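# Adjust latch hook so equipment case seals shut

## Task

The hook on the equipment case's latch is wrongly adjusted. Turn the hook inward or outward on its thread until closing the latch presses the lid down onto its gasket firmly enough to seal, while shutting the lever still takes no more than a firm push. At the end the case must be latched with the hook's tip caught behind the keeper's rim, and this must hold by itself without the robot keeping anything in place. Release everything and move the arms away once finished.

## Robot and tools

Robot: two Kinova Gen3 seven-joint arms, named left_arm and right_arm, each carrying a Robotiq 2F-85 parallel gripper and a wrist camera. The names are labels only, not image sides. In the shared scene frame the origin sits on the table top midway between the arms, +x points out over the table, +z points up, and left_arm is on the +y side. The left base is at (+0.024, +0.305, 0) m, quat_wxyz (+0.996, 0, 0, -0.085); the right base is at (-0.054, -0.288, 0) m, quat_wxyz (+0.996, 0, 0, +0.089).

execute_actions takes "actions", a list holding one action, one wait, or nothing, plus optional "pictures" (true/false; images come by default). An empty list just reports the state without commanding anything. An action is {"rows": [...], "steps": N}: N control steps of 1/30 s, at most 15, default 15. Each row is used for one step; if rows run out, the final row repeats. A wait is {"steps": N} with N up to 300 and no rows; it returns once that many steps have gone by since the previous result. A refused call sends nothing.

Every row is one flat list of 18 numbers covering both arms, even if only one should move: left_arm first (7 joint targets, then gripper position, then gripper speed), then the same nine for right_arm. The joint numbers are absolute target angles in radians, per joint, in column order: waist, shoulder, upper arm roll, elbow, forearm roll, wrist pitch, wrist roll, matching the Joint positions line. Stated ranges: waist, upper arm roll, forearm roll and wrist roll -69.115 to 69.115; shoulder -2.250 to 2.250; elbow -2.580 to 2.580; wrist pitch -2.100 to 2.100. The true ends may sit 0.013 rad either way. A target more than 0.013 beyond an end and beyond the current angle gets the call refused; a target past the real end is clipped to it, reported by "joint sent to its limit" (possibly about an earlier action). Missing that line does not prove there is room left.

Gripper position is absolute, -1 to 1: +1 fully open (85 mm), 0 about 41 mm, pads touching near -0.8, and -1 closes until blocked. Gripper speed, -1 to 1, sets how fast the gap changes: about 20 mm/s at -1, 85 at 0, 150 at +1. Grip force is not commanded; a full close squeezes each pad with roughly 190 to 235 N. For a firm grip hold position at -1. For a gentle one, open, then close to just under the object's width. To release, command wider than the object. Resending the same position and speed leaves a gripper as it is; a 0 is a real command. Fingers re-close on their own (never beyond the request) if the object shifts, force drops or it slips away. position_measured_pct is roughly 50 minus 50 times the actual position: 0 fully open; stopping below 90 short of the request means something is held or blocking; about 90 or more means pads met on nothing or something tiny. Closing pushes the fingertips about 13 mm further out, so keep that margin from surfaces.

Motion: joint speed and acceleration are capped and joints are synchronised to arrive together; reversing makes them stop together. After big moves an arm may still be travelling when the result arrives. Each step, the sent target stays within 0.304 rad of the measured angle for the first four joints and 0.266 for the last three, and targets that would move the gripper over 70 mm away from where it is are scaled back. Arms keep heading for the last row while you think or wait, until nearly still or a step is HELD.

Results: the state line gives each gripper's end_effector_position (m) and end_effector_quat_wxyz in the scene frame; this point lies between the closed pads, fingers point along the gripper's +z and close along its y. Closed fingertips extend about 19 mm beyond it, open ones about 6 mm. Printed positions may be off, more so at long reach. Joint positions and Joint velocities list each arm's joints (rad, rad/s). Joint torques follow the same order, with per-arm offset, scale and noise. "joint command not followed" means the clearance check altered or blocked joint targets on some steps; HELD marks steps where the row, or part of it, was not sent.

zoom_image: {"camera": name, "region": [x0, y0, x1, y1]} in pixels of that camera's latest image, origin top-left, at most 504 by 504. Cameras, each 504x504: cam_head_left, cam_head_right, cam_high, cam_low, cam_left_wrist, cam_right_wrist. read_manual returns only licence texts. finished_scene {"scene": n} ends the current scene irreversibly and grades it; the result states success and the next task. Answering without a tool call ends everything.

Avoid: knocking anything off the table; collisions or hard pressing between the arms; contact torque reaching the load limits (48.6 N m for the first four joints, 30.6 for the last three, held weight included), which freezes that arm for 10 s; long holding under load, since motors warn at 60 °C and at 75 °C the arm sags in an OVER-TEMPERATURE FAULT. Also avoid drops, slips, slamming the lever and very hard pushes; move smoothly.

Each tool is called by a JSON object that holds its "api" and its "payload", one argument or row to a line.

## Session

{"api": "execute_actions", "payload": {
  "actions": []
}}

Scene clock: 0.00 s of 9600.00 s.
left_arm: end_effector_position=(+0.1479, +0.3986, +0.2255) position_measured_pct=0.0 end_effector_quat_wxyz=(-0.032, -0.435, -0.538, +0.721) | right_arm: end_effector_position=(+0.3213, -0.2853, +0.2372) position_measured_pct=0.0 end_effector_quat_wxyz=(+0.009, -0.489, +0.791, +0.366)
Joint positions: left_arm=[-1.406  1.103  0.532  1.806 -0.018  1.922 -0.259] | right_arm=[ 0.703  0.644 -0.358  1.481 -0.334  1.57   2.947]
Joint velocities: left_arm=[-0.  0. -0. -0. -0. -0.  0.] | right_arm=[-0.001  0.     0.001 -0.001 -0.     0.    -0.   ]
Joint torques (N m, as the joint torque sensors report them, + toward a larger angle): no reading

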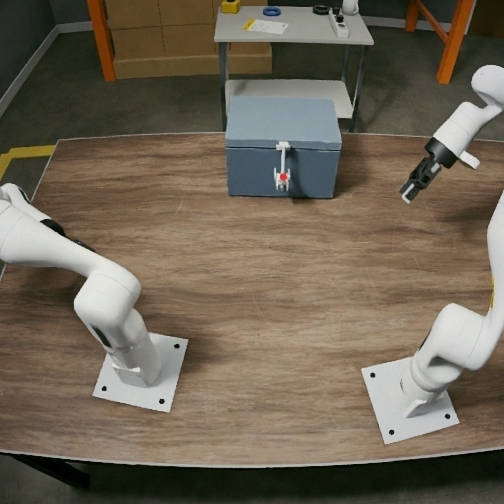

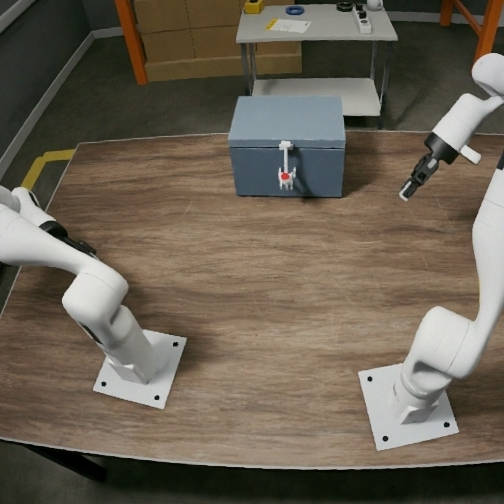

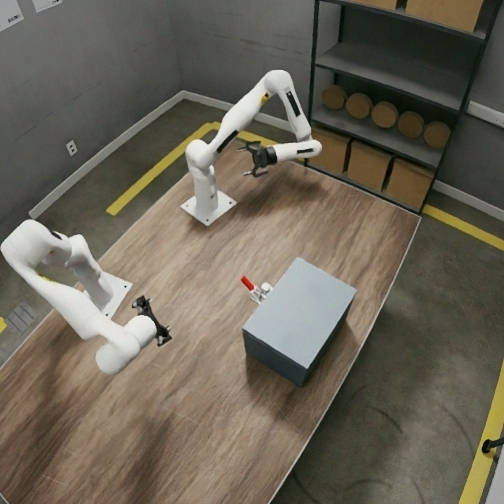

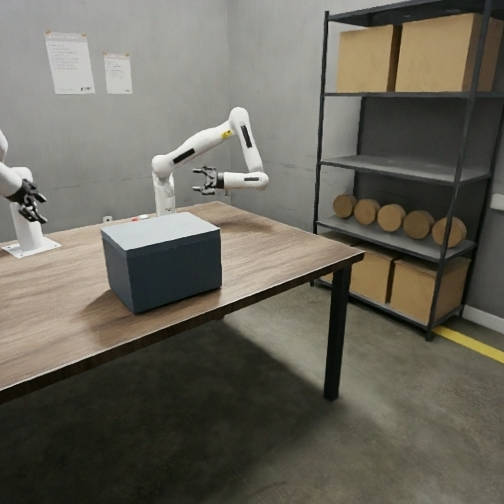

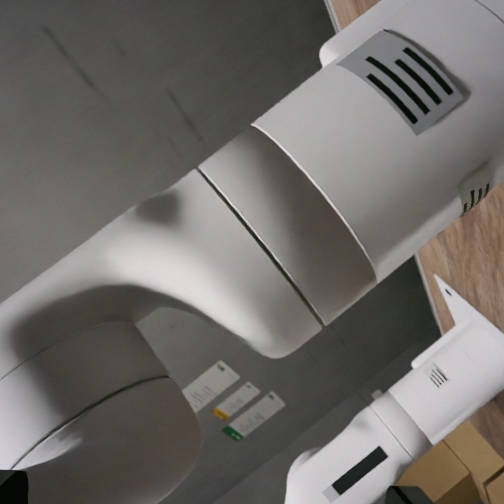

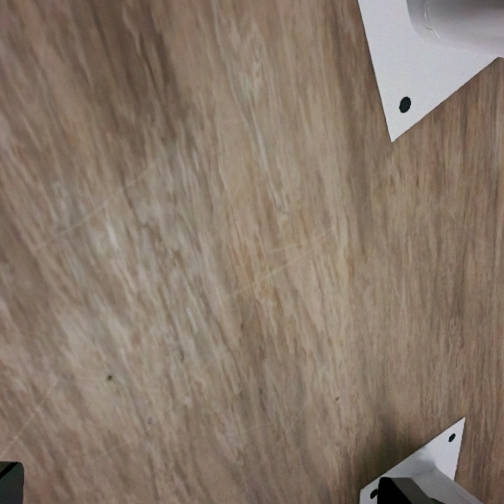

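{"api": "zoom_image", "payload": {
  "camera": "cam_head_left",
  "region": [220, 90, 350, 210]
}}

{"api": "zoom_image", "payload": {
  "camera": "cam_high",
  "region": [225, 250, 305, 330]
}}

Region (220, 90, 350, 210) of cam_head_left's 504x504 image, scaled by 3.877, with more detail than that image has; it fills the top 465 rows of this view, and the rest is white.

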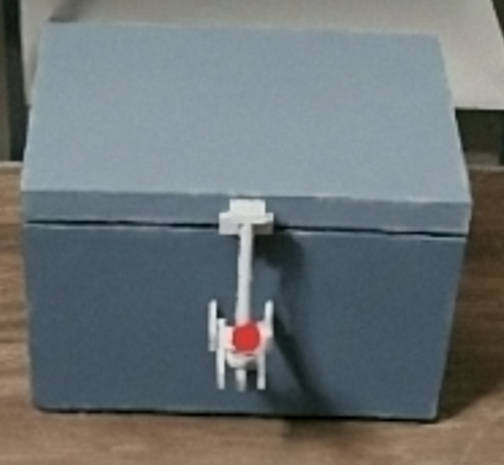

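Region (225, 250, 305, 330) of cam_high's 504x504 image, scaled by 6.300, with more detail than that image has.

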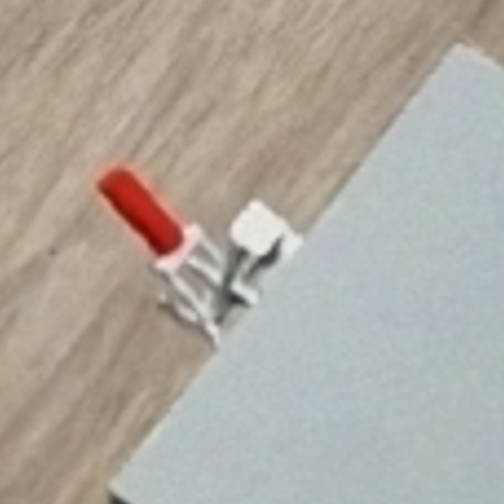

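{"api": "execute_actions", "payload": {
  "actions": [
    {"rows":[[0.1,0.2,0,1.65,0,1.29,-0.83,1,0,1.0,0.9,0,1.35,-1.26,1.657,0.97,1,0]],"steps":15}
  ],
  "pictures": false
}}

{"api": "execute_actions", "payload": {
  "actions": [
    {"steps":45}
  ],
  "pictures": false
}}

Scene clock: 36.27 s of 9600.00 s.
left_arm: end_effector_position=(+0.2480, +0.4536, +0.1681) position_measured_pct=0.0 end_effector_quat_wxyz=(-0.006, +0.628, +0.672, -0.392) | right_arm: end_effector_position=(+0.3623, -0.4201, +0.2017) position_measured_pct=0.0 end_effector_quat_wxyz=(+0.047, -0.053, +0.876, +0.476)
Joint positions: left_arm=[-1.001  0.7    0.15   1.675 -0.003  1.574 -0.606] | right_arm=[ 0.943  0.851 -0.071  1.375 -0.675  1.64   2.606]
Joint velocities: left_arm=[ 0.974 -0.983 -0.715 -0.137  0.012 -0.874 -0.863] | right_arm=[ 0.387  0.325  0.545 -0.174 -1.208  0.117 -1.215]
Joint torques (N m, as the joint torque sensors report them, + toward a larger angle): left_arm=[ -0.27 -17.56   2.39  -3.4    0.8    2.18   0.57] | right_arm=[ -3.79 -22.9   -3.8   -5.99  -2.03   1.99   0.28]
Steps of this call (steps 1 to 1073: nothing new was sent; steps 1074 to 1088: all 15 steps of this action). Readings (joint positions | what the end effector reports):
1074: left_arm=[-1.404 1.101 0.531 1.806 -0.018 1.921 -0.260] | right_arm=[0.705 0.645 -0.358 1.481 -0.335 1.570 2.946] | left_arm position_measured_pct=0.0 | right_arm position_measured_pct=0.0
1075: left_arm=[-1.397 1.094 0.526 1.803 -0.018 1.917 -0.264] | right_arm=[0.711 0.650 -0.354 1.478 -0.340 1.572 2.942] | left_arm position_measured_pct=0.0 | right_arm position_measured_pct=0.0
1077: left_arm=[-1.366 1.064 0.499 1.789 -0.017 1.894 -0.287] | right_arm=[0.740 0.676 -0.330 1.466 -0.364 1.580 2.919] | left_arm position_measured_pct=0.0 | right_arm position_measured_pct=0.0
1081: left_arm=[-1.244 0.942 0.382 1.735 -0.010 1.790 -0.391] | right_arm=[0.820 0.745 -0.234 1.430 -0.446 1.603 2.835] | left_arm position_measured_pct=0.0 | right_arm position_measured_pct=0.0
1088: the state above

Scene clock: 37.77 s of 9600.00 s.
left_arm: end_effector_position=(+0.3904, +0.1796, +0.2992) position_measured_pct=0.0 end_effector_quat_wxyz=(+0.000, +0.972, +0.235, +0.001) | right_arm: end_effector_position=(+0.4806, -0.4653, +0.2917) position_measured_pct=0.0 end_effector_quat_wxyz=(-0.237, +0.620, +0.456, +0.593)
Joint positions: left_arm=[ 0.097  0.2    0.     1.65   0.     1.29  -0.83 ] | right_arm=[ 1.     0.9    0.     1.35  -1.26   1.657  0.971]
Joint velocities: left_arm=[ 0.03  -0.001 -0.001  0.     0.001 -0.    -0.001] | right_arm=[-0.    -0.001 -0.     0.    -0.     0.    -0.014]
Joint torques (N m, as the joint torque sensors report them, + toward a larger angle): left_arm=[  0.27 -12.88  -0.03  -8.35   0.09  -0.4    0.14] | right_arm=[ -0.08 -22.24  -2.12  -6.38  -2.34   1.97   0.34]
Steps of this call (steps 1 to 45: the robot went on to your last target). Readings (joint positions | what the end effector reports):
1: left_arm=[-0.969 0.668 0.128 1.671 -0.003 1.545 -0.634] | right_arm=[0.955 0.861 -0.055 1.370 -0.716 1.643 2.565] | left_arm position_measured_pct=0.0 | right_arm position_measured_pct=0.0
2: left_arm=[-0.938 0.637 0.110 1.667 -0.003 1.518 -0.659] | right_arm=[0.964 0.869 -0.042 1.366 -0.756 1.646 2.525] | left_arm position_measured_pct=0.0 | right_arm position_measured_pct=0.0
4: left_arm=[-0.879 0.578 0.083 1.663 -0.002 1.468 -0.699] | right_arm=[0.978 0.881 -0.024 1.359 -0.837 1.651 2.443] | left_arm position_measured_pct=0.0 | right_arm position_measured_pct=0.0
8: left_arm=[-0.767 0.466 0.051 1.657 -0.001 1.400 -0.750] | right_arm=[0.992 0.893 -0.007 1.353 -1.000 1.655 2.281] | left_arm position_measured_pct=0.0 | right_arm position_measured_pct=0.0
45: the state above

{"api": "execute_actions", "payload": {
  "actions": [
    {"rows":[[0.4374,0.45,0,1.1,0,1.59,-0.863,1,0,0.59,1.259,0,1.252,-1.26,1.657,0.97,1,0],[0.4374,0.45,0,1.1,0,1.59,-0.863,1,0,0.59,1.259,0,1.252,-1.26,1.657,0.97,1,0],[0.4374,0.45,0,1.1,0,1.59,-0.863,1,0,0.59,1.259,0,1.252,-1.26,1.657,0.97,1,0],[0.4374,0.45,0,1.1,0,1.59,-0.863,1,0,0.59,1.259,0,1.252,-1.26,1.657,0.97,1,0],[0.4374,0.45,0,1.1,0,1.59,-0.863,1,0,0.59,1.259,0,1.252,-1.26,1.657,0.97,1,0],[0.4374,0.45,0,1.1,0,1.59,-0.863,1,0,0.59,1.259,0,1.252,-1.26,1.657,0.97,1,0],[0.4374,0.45,0,1.1,0,1.59,-0.863,1,0,0.59,1.259,0,1.252,-1.26,1.657,0.97,1,0],[0.4374,0.45,0,1.1,0,1.59,-0.863,1,0,0.59,1.259,0,1.252,-1.26,1.657,0.97,1,0],[0.4374,0.45,0,1.1,0,1.59,-0.863,1,0,0.59,1.259,0,1.252,-1.26,1.657,0.97,1,0],[0.4374,0.45,0,1.1,0,1.59,-0.863,1,0,0.59,1.259,0,1.252,-1.26,1.657,0.97,1,0],[0.4374,0.6252,0,0.8966,0,1.6198,-0.863,1,0,0.59,1.259,0,1.252,-1.26,1.657,0.97,1,0]],"steps":15}
  ],
  "pictures": false
}}

{"api": "execute_actions", "payload": {
  "actions": [
    {"steps":25}
  ]
}}

Scene clock: 53.27 s of 9600.00 s.
left_arm: end_effector_position=(+0.4043, +0.0525, +0.3034) position_measured_pct=0.0 end_effector_quat_wxyz=(-0.037, +0.994, +0.091, -0.052) | right_arm: end_effector_position=(+0.5137, -0.3312, +0.1874) position_measured_pct=0.0 end_effector_quat_wxyz=(-0.370, +0.581, +0.482, +0.542)
Joint positions: left_arm=[ 0.363  0.455  0.     1.278  0.     1.536 -0.856] | right_arm=[ 0.749  1.127  0.001  1.286 -1.26   1.657  0.97 ]
Joint velocities: left_arm=[ 0.339  0.804  0.    -1.014  0.002  0.385 -0.033] | right_arm=[-0.575  0.477 -0.002 -0.125  0.001  0.    -0.   ]
Joint torques (N m, as the joint torque sensors report them, + toward a larger angle): left_arm=[ -0.31 -21.32   0.14  -8.77   0.54   0.23  -0.23] | right_arm=[ -0.27 -23.94  -2.03  -5.82  -1.95   2.21   0.2 ]
Steps of this call (steps 1 to 15: the robot went on to your last target; steps 16 to 450: nothing new was sent; steps 451 to 465: all 15 steps of this action). Readings (joint positions | what the end effector reports):
451: left_arm=[0.102 0.201 -0.000 1.649 -0.000 1.291 -0.830] | right_arm=[0.999 0.901 0.000 1.349 -1.260 1.657 0.970] | left_arm position_measured_pct=0.0 | right_arm position_measured_pct=0.0
452: left_arm=[0.109 0.207 -0.001 1.643 -0.001 1.296 -0.831] | right_arm=[0.992 0.908 0.001 1.347 -1.260 1.658 0.970] | left_arm position_measured_pct=0.0 | right_arm position_measured_pct=0.0
454: left_arm=[0.140 0.232 -0.003 1.616 -0.001 1.319 -0.833] | right_arm=[0.963 0.937 0.002 1.337 -1.261 1.658 0.970] | left_arm position_measured_pct=0.0 | right_arm position_measured_pct=0.0
458: left_arm=[0.244 0.312 -0.001 1.507 0.000 1.411 -0.844] | right_arm=[0.884 1.014 0.001 1.316 -1.260 1.657 0.970] | left_arm position_measured_pct=0.0 | right_arm position_measured_pct=0.0
465: the state above

Scene clock: 54.10 s of 9600.00 s.
left_arm: end_effector_position=(+0.4703, -0.0346, +0.3302) position_measured_pct=0.0 end_effector_quat_wxyz=(+0.000, +0.999, +0.050, +0.000) | right_arm: end_effector_position=(+0.5066, -0.2375, +0.1255) position_measured_pct=0.0 end_effector_quat_wxyz=(-0.445, +0.555, +0.497, +0.496)
Joint positions: left_arm=[ 0.437  0.625  0.     0.897  0.     1.62  -0.863] | right_arm=[ 0.59   1.259 -0.     1.252 -1.26   1.657  0.97 ]
Joint velocities: left_arm=[ 0.001  0.004 -0.001 -0.     0.    -0.     0.001] | right_arm=[ 0.001  0.001  0.001 -0.    -0.     0.001 -0.   ]
Joint torques (N m, as the joint torque sensors report them, + toward a larger angle): left_arm=[ -0.38 -21.53   0.16  -8.86   0.12  -0.03   0.3 ] | right_arm=[ -0.16 -23.96  -2.18  -4.55  -1.73   2.43   0.19]
Steps of this call (steps 1 to 25: the robot went on to your last target). Readings (joint positions | what the end effector reports):
1: left_arm=[0.373 0.480 0.000 1.243 0.000 1.548 -0.857] | right_arm=[0.730 1.143 0.001 1.282 -1.260 1.657 0.970] | left_arm position_measured_pct=0.0 | right_arm position_measured_pct=0.0
2: left_arm=[0.383 0.501 0.000 1.208 0.000 1.559 -0.858] | right_arm=[0.711 1.159 0.000 1.278 -1.260 1.657 0.970] | left_arm position_measured_pct=0.0 | right_arm position_measured_pct=0.0
4: left_arm=[0.398 0.537 0.000 1.136 0.000 1.577 -0.860] | right_arm=[0.673 1.190 0.000 1.270 -1.260 1.657 0.970] | left_arm position_measured_pct=0.0 | right_arm position_measured_pct=0.0
8: left_arm=[0.421 0.588 0.000 0.999 0.000 1.602 -0.862] | right_arm=[0.611 1.241 -0.001 1.257 -1.260 1.657 0.970] | left_arm position_measured_pct=0.0 | right_arm position_measured_pct=0.0
25: the state above

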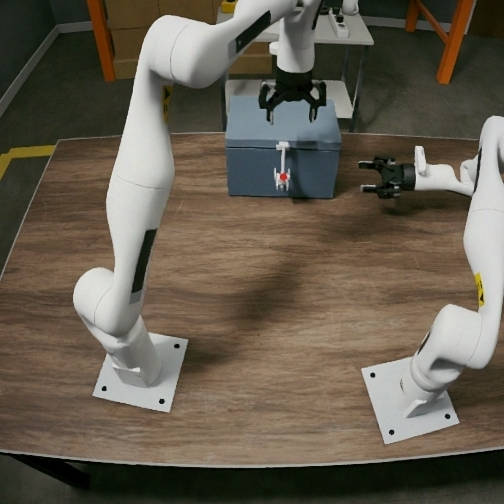

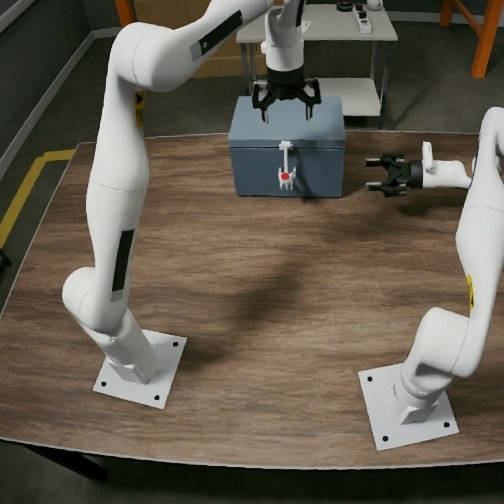

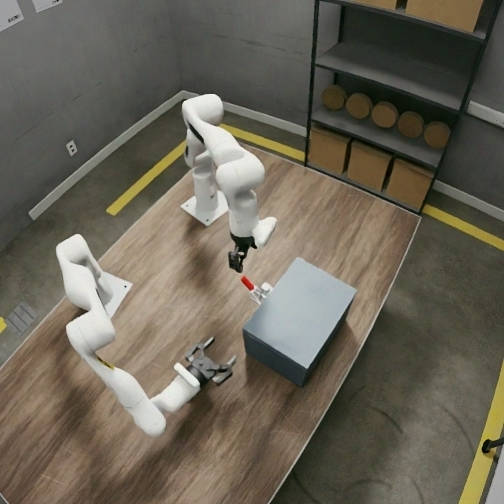

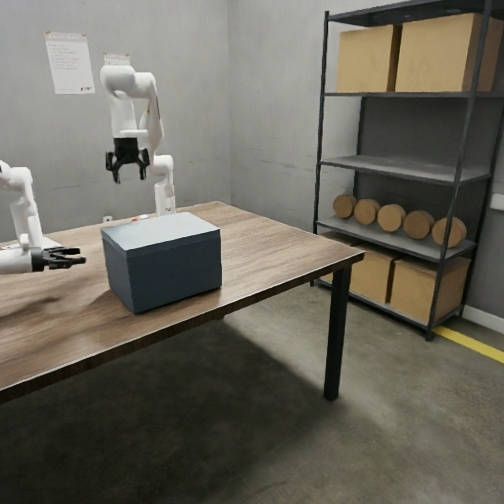

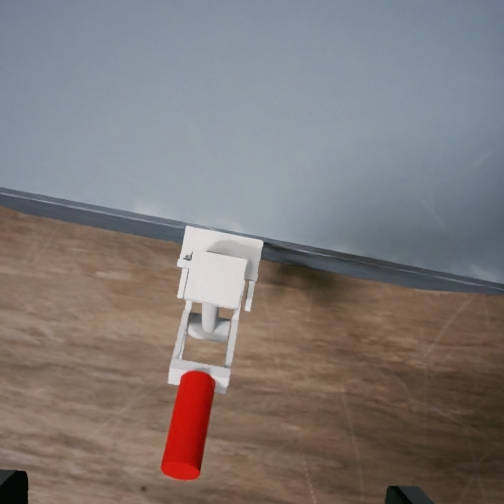

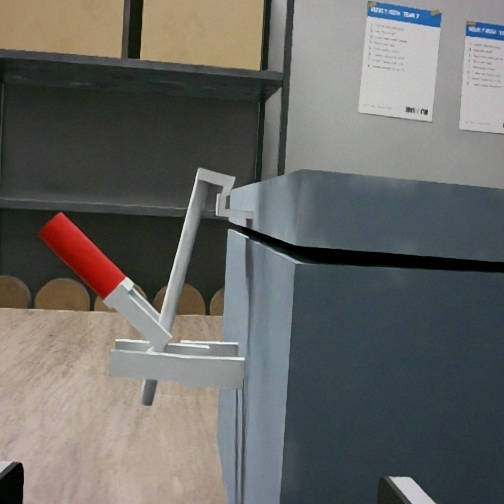

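{"api": "zoom_image", "payload": {
  "camera": "cam_right_wrist",
  "region": [30, 150, 290, 410]
}}

{"api": "zoom_image", "payload": {
  "camera": "cam_left_wrist",
  "region": [110, 210, 330, 430]
}}

Region (30, 150, 290, 410) of cam_right_wrist's 504x504 image, scaled by 1.938.

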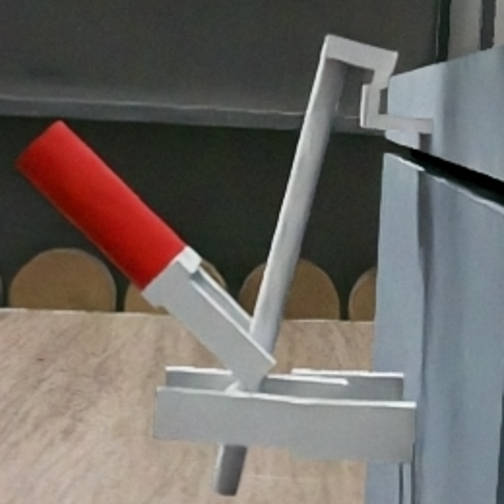

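Region (110, 210, 330, 430) of cam_left_wrist's 504x504 image, scaled by 2.291.

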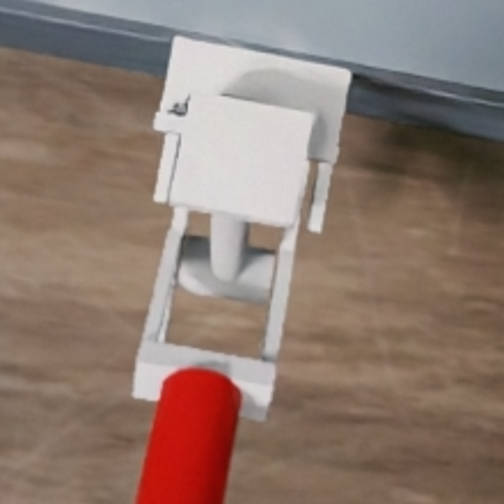

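{"api": "zoom_image", "payload": {
  "camera": "cam_right_wrist",
  "region": [180, 155, 280, 255]
}}

{"api": "zoom_image", "payload": {
  "camera": "cam_right_wrist",
  "region": [100, 300, 260, 420]
}}

Region (180, 155, 280, 255) of cam_right_wrist's 504x504 image, scaled by 5.040.

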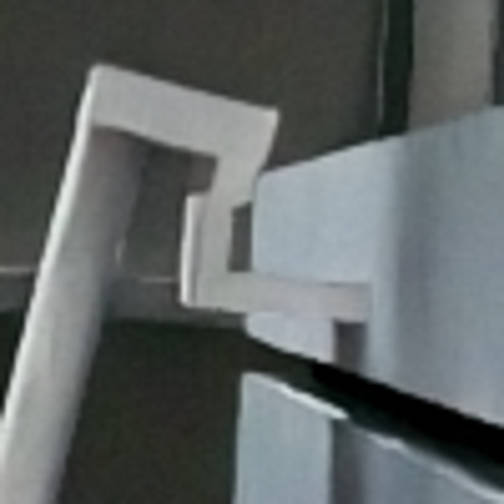

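Region (100, 300, 260, 420) of cam_right_wrist's 504x504 image, scaled by 3.150; it fills the top 378 rows of this view, and the rest is white.

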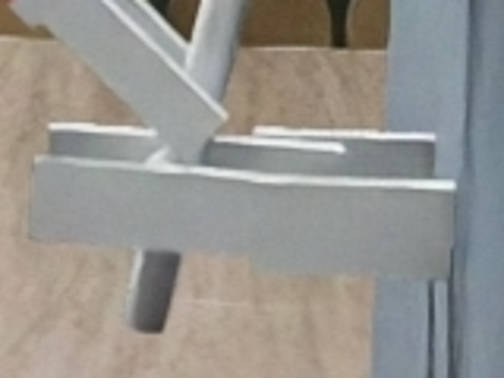

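{"api": "zoom_image", "payload": {
  "camera": "cam_left_wrist",
  "region": [160, 280, 270, 390]
}}

{"api": "zoom_image", "payload": {
  "camera": "cam_right_wrist",
  "region": [130, 320, 230, 420]
}}

{"api": "zoom_image", "payload": {
  "camera": "cam_right_wrist",
  "region": [215, 200, 315, 300]
}}

Region (160, 280, 270, 390) of cam_left_wrist's 504x504 image, scaled by 4.582.

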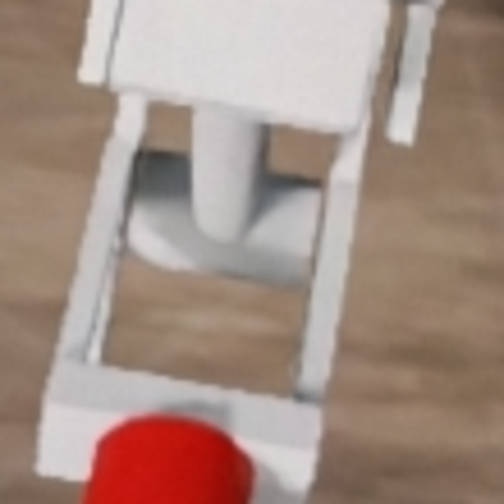

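Region (130, 320, 230, 420) of cam_right_wrist's 504x504 image, scaled by 5.040.

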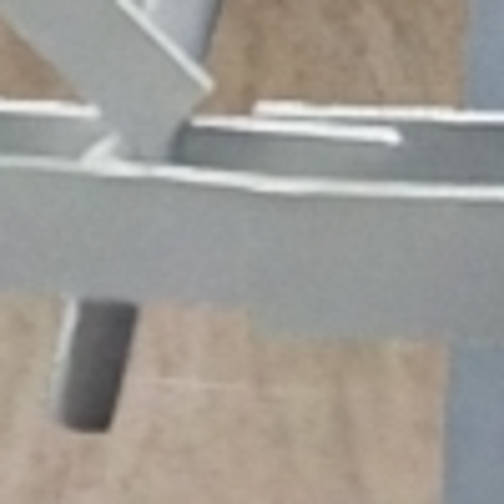

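Region (215, 200, 315, 300) of cam_right_wrist's 504x504 image, scaled by 5.040.

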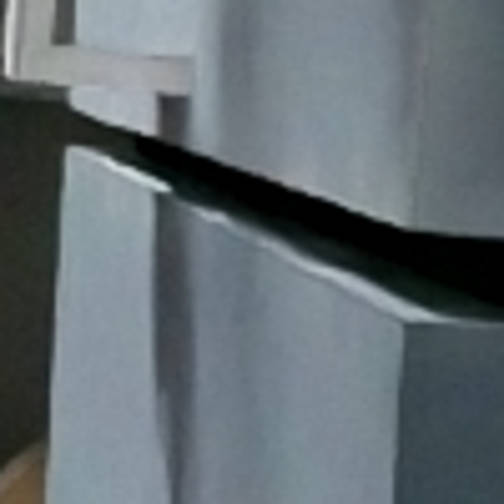

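{"api": "execute_actions", "payload": {
  "actions": [
    {"rows":[[0.3798,0.7567,0,0.8696,0,1.5153,-1.0707,0,0,0.59,1.259,0,1.252,-1.26,1.657,0.97,1,0]],"steps":15}
  ],
  "pictures": false
}}

{"api": "execute_actions", "payload": {
  "actions": [
    {"steps":10}
  ]
}}

Scene clock: 114.60 s of 9600.00 s.
left_arm: end_effector_position=(+0.5250, -0.0309, +0.2629) position_measured_pct=36.9 end_effector_quat_wxyz=(+0.000, +1.000, -0.025, +0.000) | right_arm: end_effector_position=(+0.5066, -0.2375, +0.1255) position_measured_pct=0.0 end_effector_quat_wxyz=(-0.446, +0.555, +0.497, +0.496)
Joint positions: left_arm=[ 0.381  0.755 -0.     0.87   0.     1.516 -1.07 ] | right_arm=[ 0.59   1.259 -0.     1.252 -1.26   1.657  0.97 ]
Joint velocities: left_arm=[-0.009  0.017  0.001 -0.005 -0.    -0.004 -0.008] | right_arm=[ 0.002  0.    -0.    -0.    -0.     0.     0.   ]
Joint torques (N m, as the joint torque sensors report them, + toward a larger angle): left_arm=[ -0.29 -23.88   0.28  -8.95   0.07  -0.68   0.22] | right_arm=[ -0.16 -23.71  -2.32  -4.95  -1.83   2.28   0.25]
Steps of this call (steps 1 to 15: the robot went on to your last target; steps 16 to 1800: nothing new was sent; steps 1801 to 1815: all 15 steps of this action). Readings (joint positions | what the end effector reports):
1801: left_arm=[0.437 0.627 0.000 0.896 0.000 1.619 -0.864] | right_arm=[0.590 1.259 -0.000 1.252 -1.260 1.657 0.970] | left_arm position_measured_pct=0.0 | right_arm position_measured_pct=0.0
1802: left_arm=[0.434 0.632 0.001 0.894 0.001 1.616 -0.872] | right_arm=[0.590 1.259 -0.000 1.252 -1.260 1.657 0.970] | left_arm position_measured_pct=0.4 | right_arm position_measured_pct=0.0
1804: left_arm=[0.421 0.661 0.002 0.887 0.001 1.595 -0.913] | right_arm=[0.590 1.259 -0.000 1.252 -1.260 1.657 0.970] | left_arm position_measured_pct=4.8 | right_arm position_measured_pct=0.0
1808: left_arm=[0.390 0.733 -0.001 0.875 -0.000 1.534 -1.033] | right_arm=[0.590 1.259 -0.000 1.252 -1.260 1.657 0.970] | left_arm position_measured_pct=15.9 | right_arm position_measured_pct=0.0
1815: the state above

Scene clock: 114.93 s of 9600.00 s.
left_arm: end_effector_position=(+0.5254, -0.0306, +0.2620) position_measured_pct=49.6 end_effector_quat_wxyz=(+0.000, +1.000, -0.025, +0.000) | right_arm: end_effector_position=(+0.5066, -0.2375, +0.1255) position_measured_pct=0.0 end_effector_quat_wxyz=(-0.446, +0.555, +0.497, +0.496)
Joint positions: left_arm=[ 0.38   0.757 -0.     0.87  -0.     1.515 -1.071] | right_arm=[ 0.59   1.259 -0.     1.252 -1.26   1.657  0.97 ]
Joint velocities: left_arm=[ 0.    -0.002 -0.     0.    -0.001  0.    -0.   ] | right_arm=[-0.001  0.    -0.     0.     0.    -0.    -0.   ]
Joint torques (N m, as the joint torque sensors report them, + toward a larger angle): left_arm=[ -0.41 -23.36   0.58  -8.7    0.19  -0.2    0.15] | right_arm=[  0.15 -23.96  -2.09  -5.    -1.79   2.34   0.24]
Steps of this call (steps 1 to 10: the robot went on to your last target). Readings (joint positions | what the end effector reports):
1: left_arm=[0.380 0.756 -0.000 0.870 -0.000 1.515 -1.070] | right_arm=[0.590 1.259 -0.000 1.252 -1.260 1.657 0.970] | left_arm position_measured_pct=40.1 | right_arm position_measured_pct=0.0
2: left_arm=[0.380 0.756 -0.000 0.870 -0.000 1.515 -1.070] | right_arm=[0.590 1.259 -0.000 1.252 -1.260 1.657 0.970] | left_arm position_measured_pct=42.9 | right_arm position_measured_pct=0.0
4: left_arm=[0.380 0.756 -0.000 0.870 -0.000 1.515 -1.071] | right_arm=[0.590 1.259 -0.000 1.252 -1.260 1.657 0.970] | left_arm position_measured_pct=47.6 | right_arm position_measured_pct=0.0
8: left_arm=[0.380 0.757 -0.000 0.870 -0.000 1.515 -1.071] | right_arm=[0.590 1.259 -0.000 1.252 -1.260 1.657 0.970] | left_arm position_measured_pct=49.6 | right_arm position_measured_pct=0.0
10: the state above

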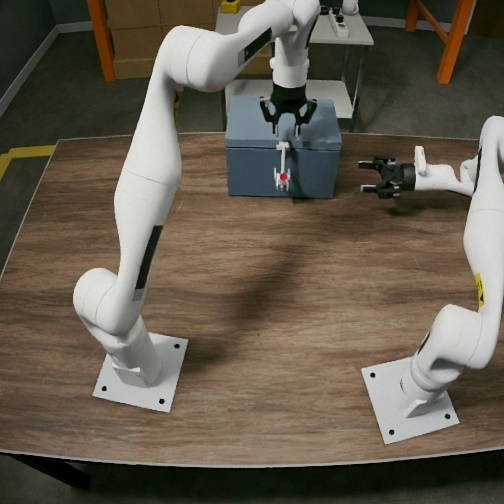

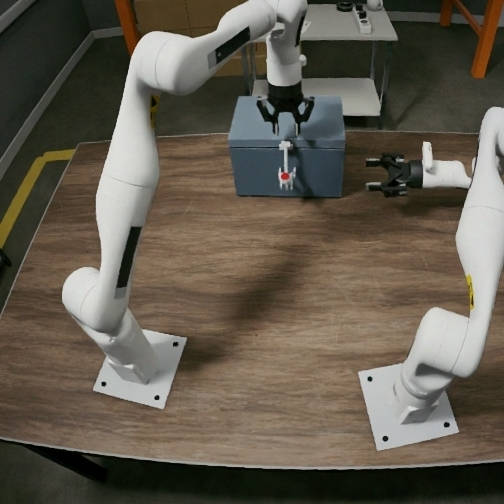

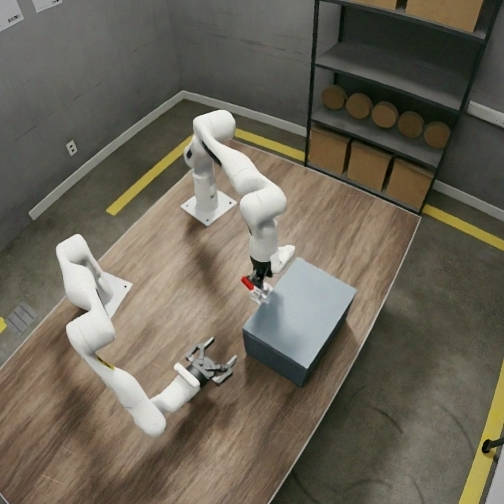

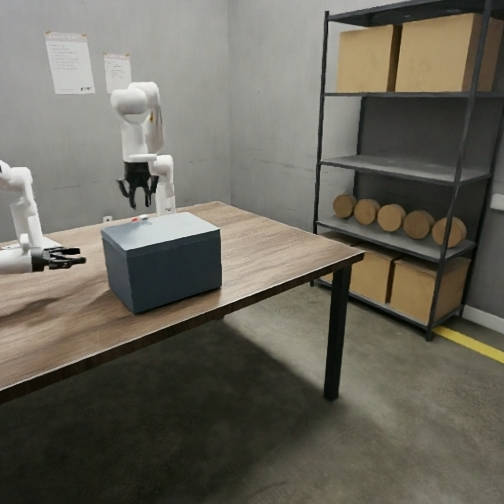

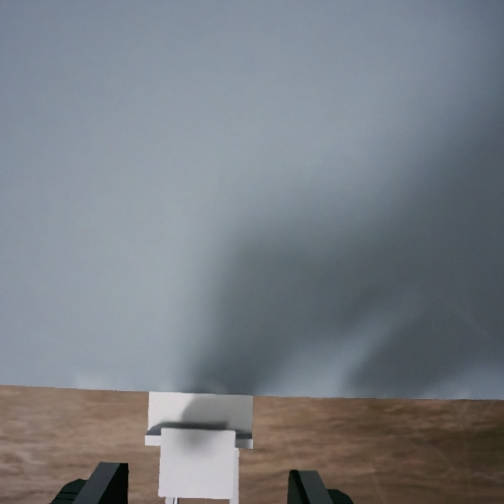

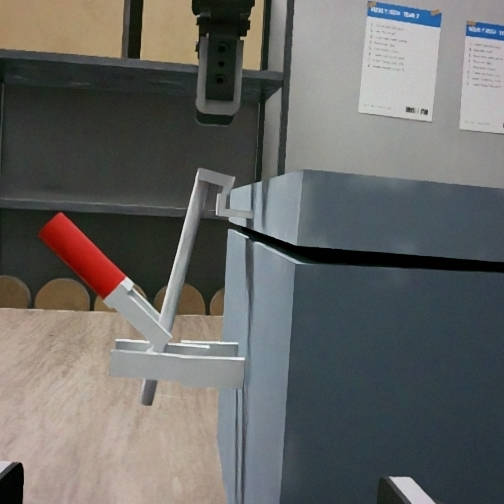

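{"api": "execute_actions", "payload": {
  "actions": [
    {"rows":[[0.3768,0.7488,0,0.9551,0,1.4377,-1.0738,0,0,0.59,1.259,0,1.252,-1.26,1.657,0.97,1,0]],"steps":15}
  ]
}}

Scene clock: 138.13 s of 9600.00 s.
left_arm: end_effector_position=(+0.5224, -0.0266, +0.2398) position_measured_pct=49.6 end_effector_quat_wxyz=(-0.000, +1.000, -0.025, -0.000) | right_arm: end_effector_position=(+0.5066, -0.2375, +0.1255) position_measured_pct=0.0 end_effector_quat_wxyz=(-0.446, +0.555, +0.497, +0.496)
Joint positions: left_arm=[ 0.377  0.749 -0.     0.955  0.     1.438 -1.074] | right_arm=[ 0.59   1.259 -0.     1.252 -1.26   1.657  0.97 ]
Joint velocities: left_arm=[ 0.    -0.003  0.     0.003 -0.    -0.002  0.001] | right_arm=[ 0.001 -0.     0.     0.    -0.001  0.    -0.   ]
Joint torques (N m, as the joint torque sensors report them, + toward a larger angle): left_arm=[  0.13 -23.04   0.64  -8.96   0.23  -0.4    0.05] | right_arm=[ -0.45 -23.88  -2.29  -4.89  -1.67   2.29   0.17]
Steps of this call (steps 1 to 15: the robot went on to your last target; steps 16 to 681: nothing new was sent; steps 682 to 696: all 15 steps of this action). Readings (joint positions | what the end effector reports):
682: left_arm=[0.380 0.756 0.000 0.871 0.000 1.514 -1.071] | right_arm=[0.590 1.259 -0.000 1.252 -1.260 1.657 0.970] | left_arm position_measured_pct=49.6 | right_arm position_measured_pct=0.0
683: left_arm=[0.380 0.755 0.000 0.876 0.000 1.510 -1.071] | right_arm=[0.590 1.259 -0.000 1.252 -1.260 1.657 0.970] | left_arm position_measured_pct=49.6 | right_arm position_measured_pct=0.0
685: left_arm=[0.379 0.752 0.000 0.903 0.000 1.486 -1.072] | right_arm=[0.590 1.259 -0.000 1.252 -1.260 1.657 0.970] | left_arm position_measured_pct=49.6 | right_arm position_measured_pct=0.0
689: left_arm=[0.377 0.750 -0.000 0.949 -0.000 1.443 -1.074] | right_arm=[0.590 1.259 -0.000 1.252 -1.260 1.657 0.970] | left_arm position_measured_pct=49.6 | right_arm position_measured_pct=0.0
696: the state above

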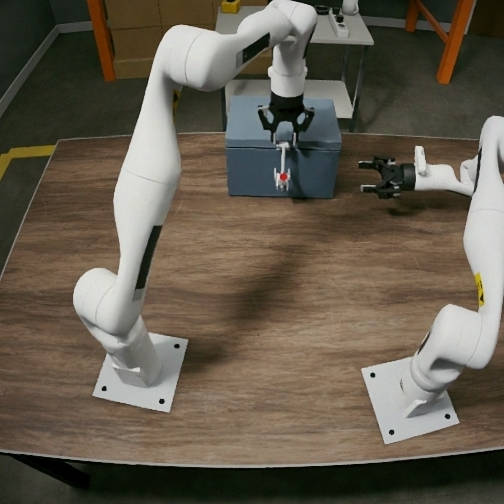

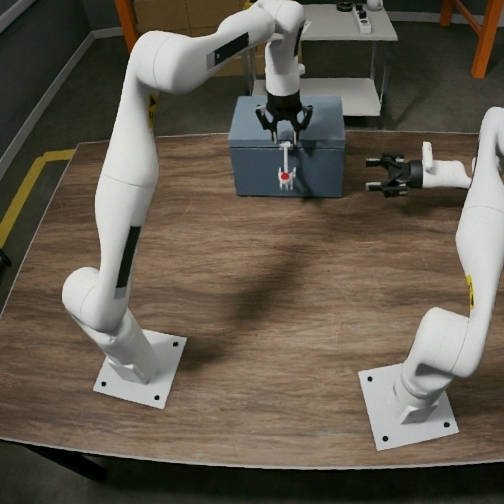

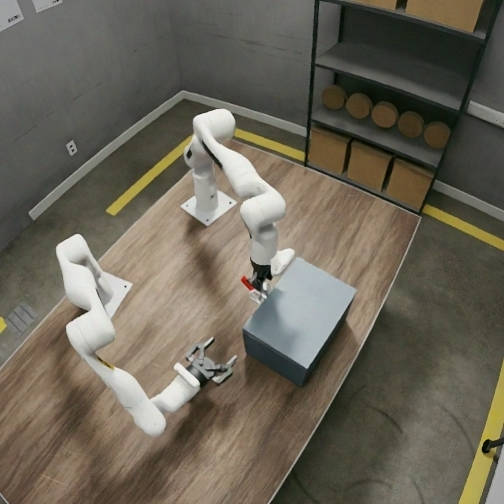

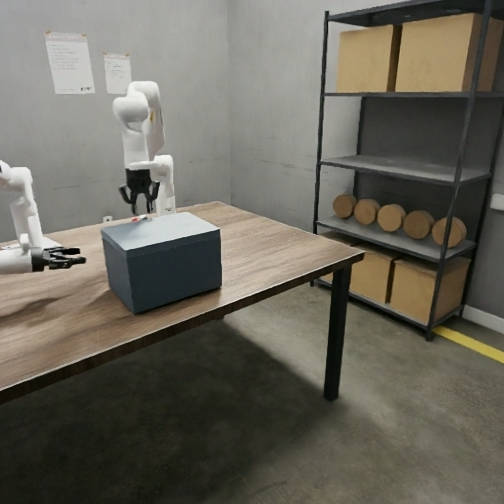

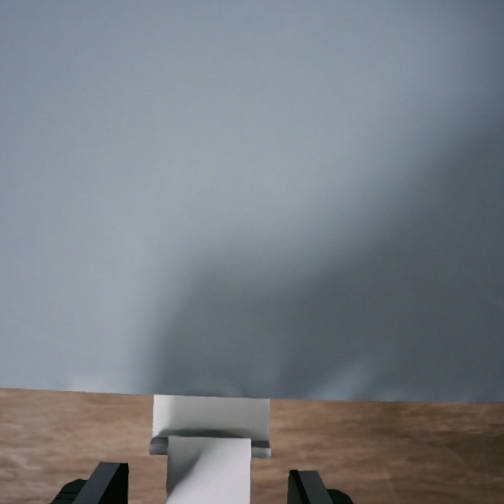

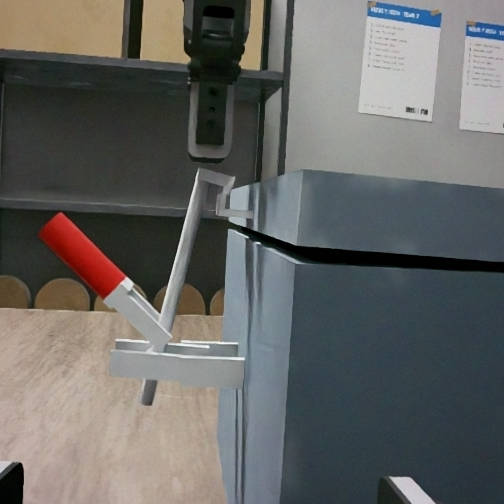

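{"api": "zoom_image", "payload": {
  "camera": "cam_right_wrist",
  "region": [170, 130, 270, 230]
}}

Region (170, 130, 270, 230) of cam_right_wrist's 504x504 image, scaled by 5.040.

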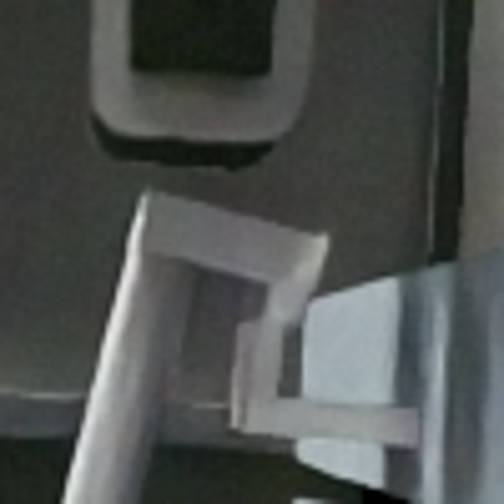

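{"api": "execute_actions", "payload": {
  "actions": [
    {"rows":[[0.3768,0.7544,0,0.986,0,1.4012,-1.0738,-0.25,0,0.59,1.259,0,1.252,-1.26,1.657,0.97,1,0]],"steps":15}
  ]
}}

Scene clock: 170.00 s of 9600.00 s.
left_arm: end_effector_position=(+0.5224, -0.0266, +0.2270) position_measured_pct=62.3 end_effector_quat_wxyz=(-0.000, +1.000, -0.025, -0.000) | right_arm: end_effector_position=(+0.5066, -0.2375, +0.1255) position_measured_pct=0.0 end_effector_quat_wxyz=(-0.446, +0.555, +0.497, +0.496)
Joint positions: left_arm=[ 0.377  0.754  0.     0.986  0.     1.401 -1.074] | right_arm=[ 0.59   1.259 -0.     1.252 -1.26   1.657  0.97 ]
Joint velocities: left_arm=[ 0.     0.002  0.     0.001 -0.    -0.001 -0.   ] | right_arm=[ 0.002 -0.    -0.     0.    -0.    -0.001 -0.   ]
Joint torques (N m, as the joint torque sensors report them, + toward a larger angle): left_arm=[ -0.28 -23.22   0.53  -9.15   0.09  -0.26   0.02] | right_arm=[ -0.39 -23.92  -2.5   -4.83  -1.72   2.39   0.26]
Steps of this call (steps 1 to 15: the robot went on to your last target; steps 16 to 941: nothing new was sent; steps 942 to 956: all 15 steps of this action). Readings (joint positions | what the end effector reports):
942: left_arm=[0.377 0.749 0.000 0.956 -0.000 1.437 -1.074] | right_arm=[0.590 1.259 -0.000 1.252 -1.260 1.657 0.970] | left_arm position_measured_pct=49.6 | right_arm position_measured_pct=0.0
943: left_arm=[0.377 0.749 0.000 0.961 -0.000 1.431 -1.074] | right_arm=[0.590 1.259 -0.000 1.252 -1.260 1.657 0.970] | left_arm position_measured_pct=50.4 | right_arm position_measured_pct=0.0
945: left_arm=[0.377 0.752 0.000 0.975 0.000 1.414 -1.074] | right_arm=[0.590 1.259 -0.000 1.252 -1.260 1.657 0.970] | left_arm position_measured_pct=54.4 | right_arm position_measured_pct=0.0
949: left_arm=[0.377 0.754 -0.000 0.985 -0.000 1.403 -1.074] | right_arm=[0.590 1.259 -0.000 1.252 -1.260 1.657 0.970] | left_arm position_measured_pct=61.5 | right_arm position_measured_pct=0.0
956: the state above

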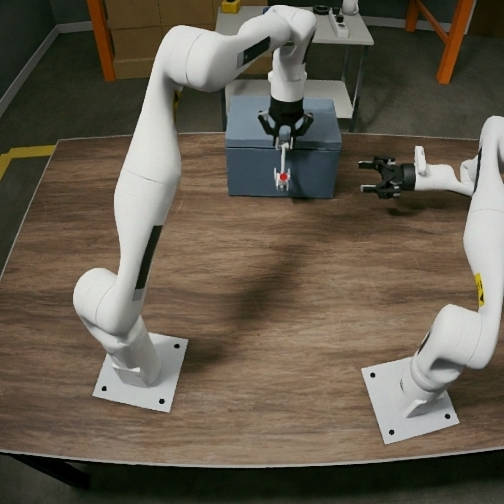

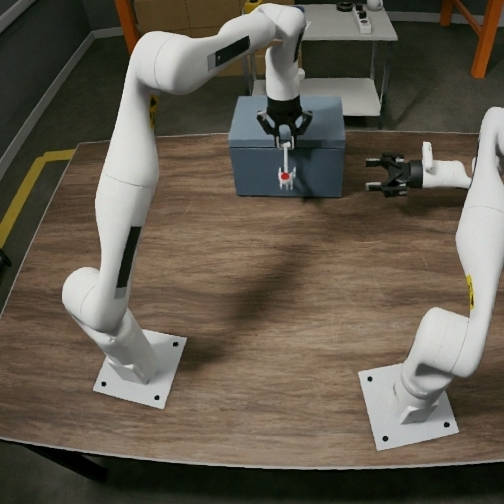

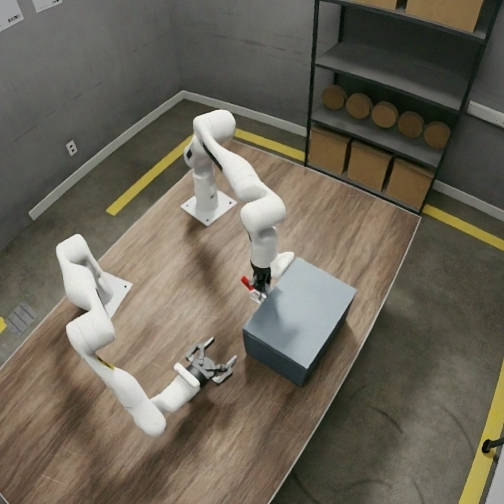

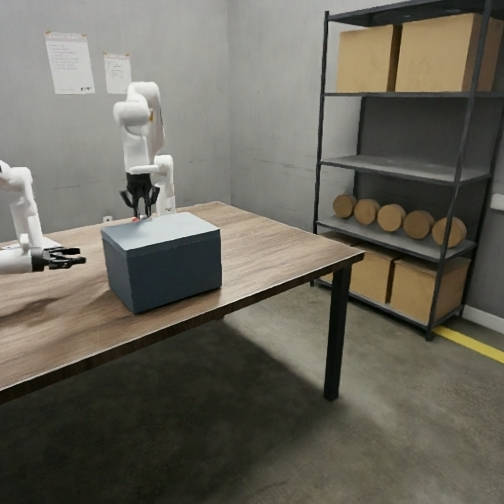

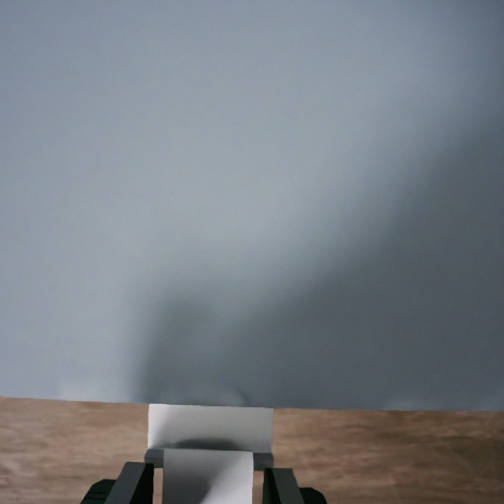

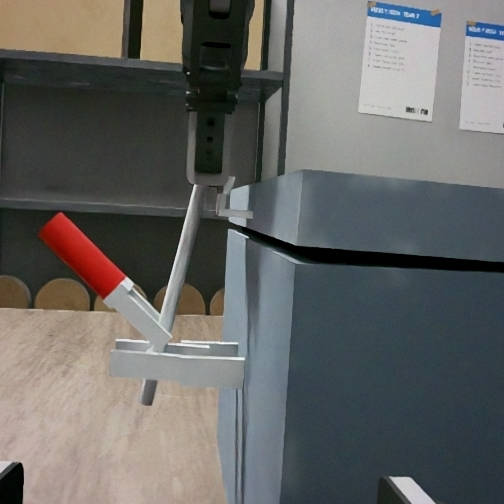

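{"api": "zoom_image", "payload": {
  "camera": "cam_right_wrist",
  "region": [170, 140, 270, 240]
}}

Region (170, 140, 270, 240) of cam_right_wrist's 504x504 image, scaled by 5.040.

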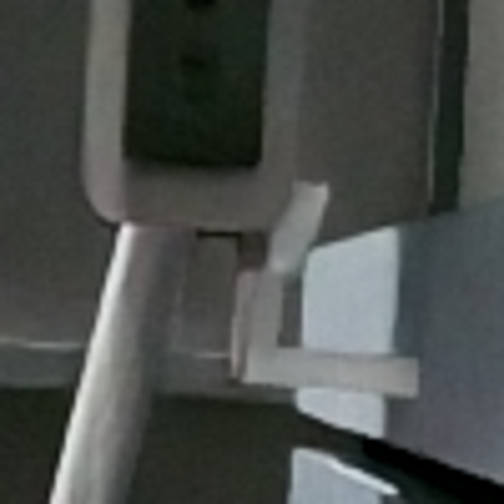

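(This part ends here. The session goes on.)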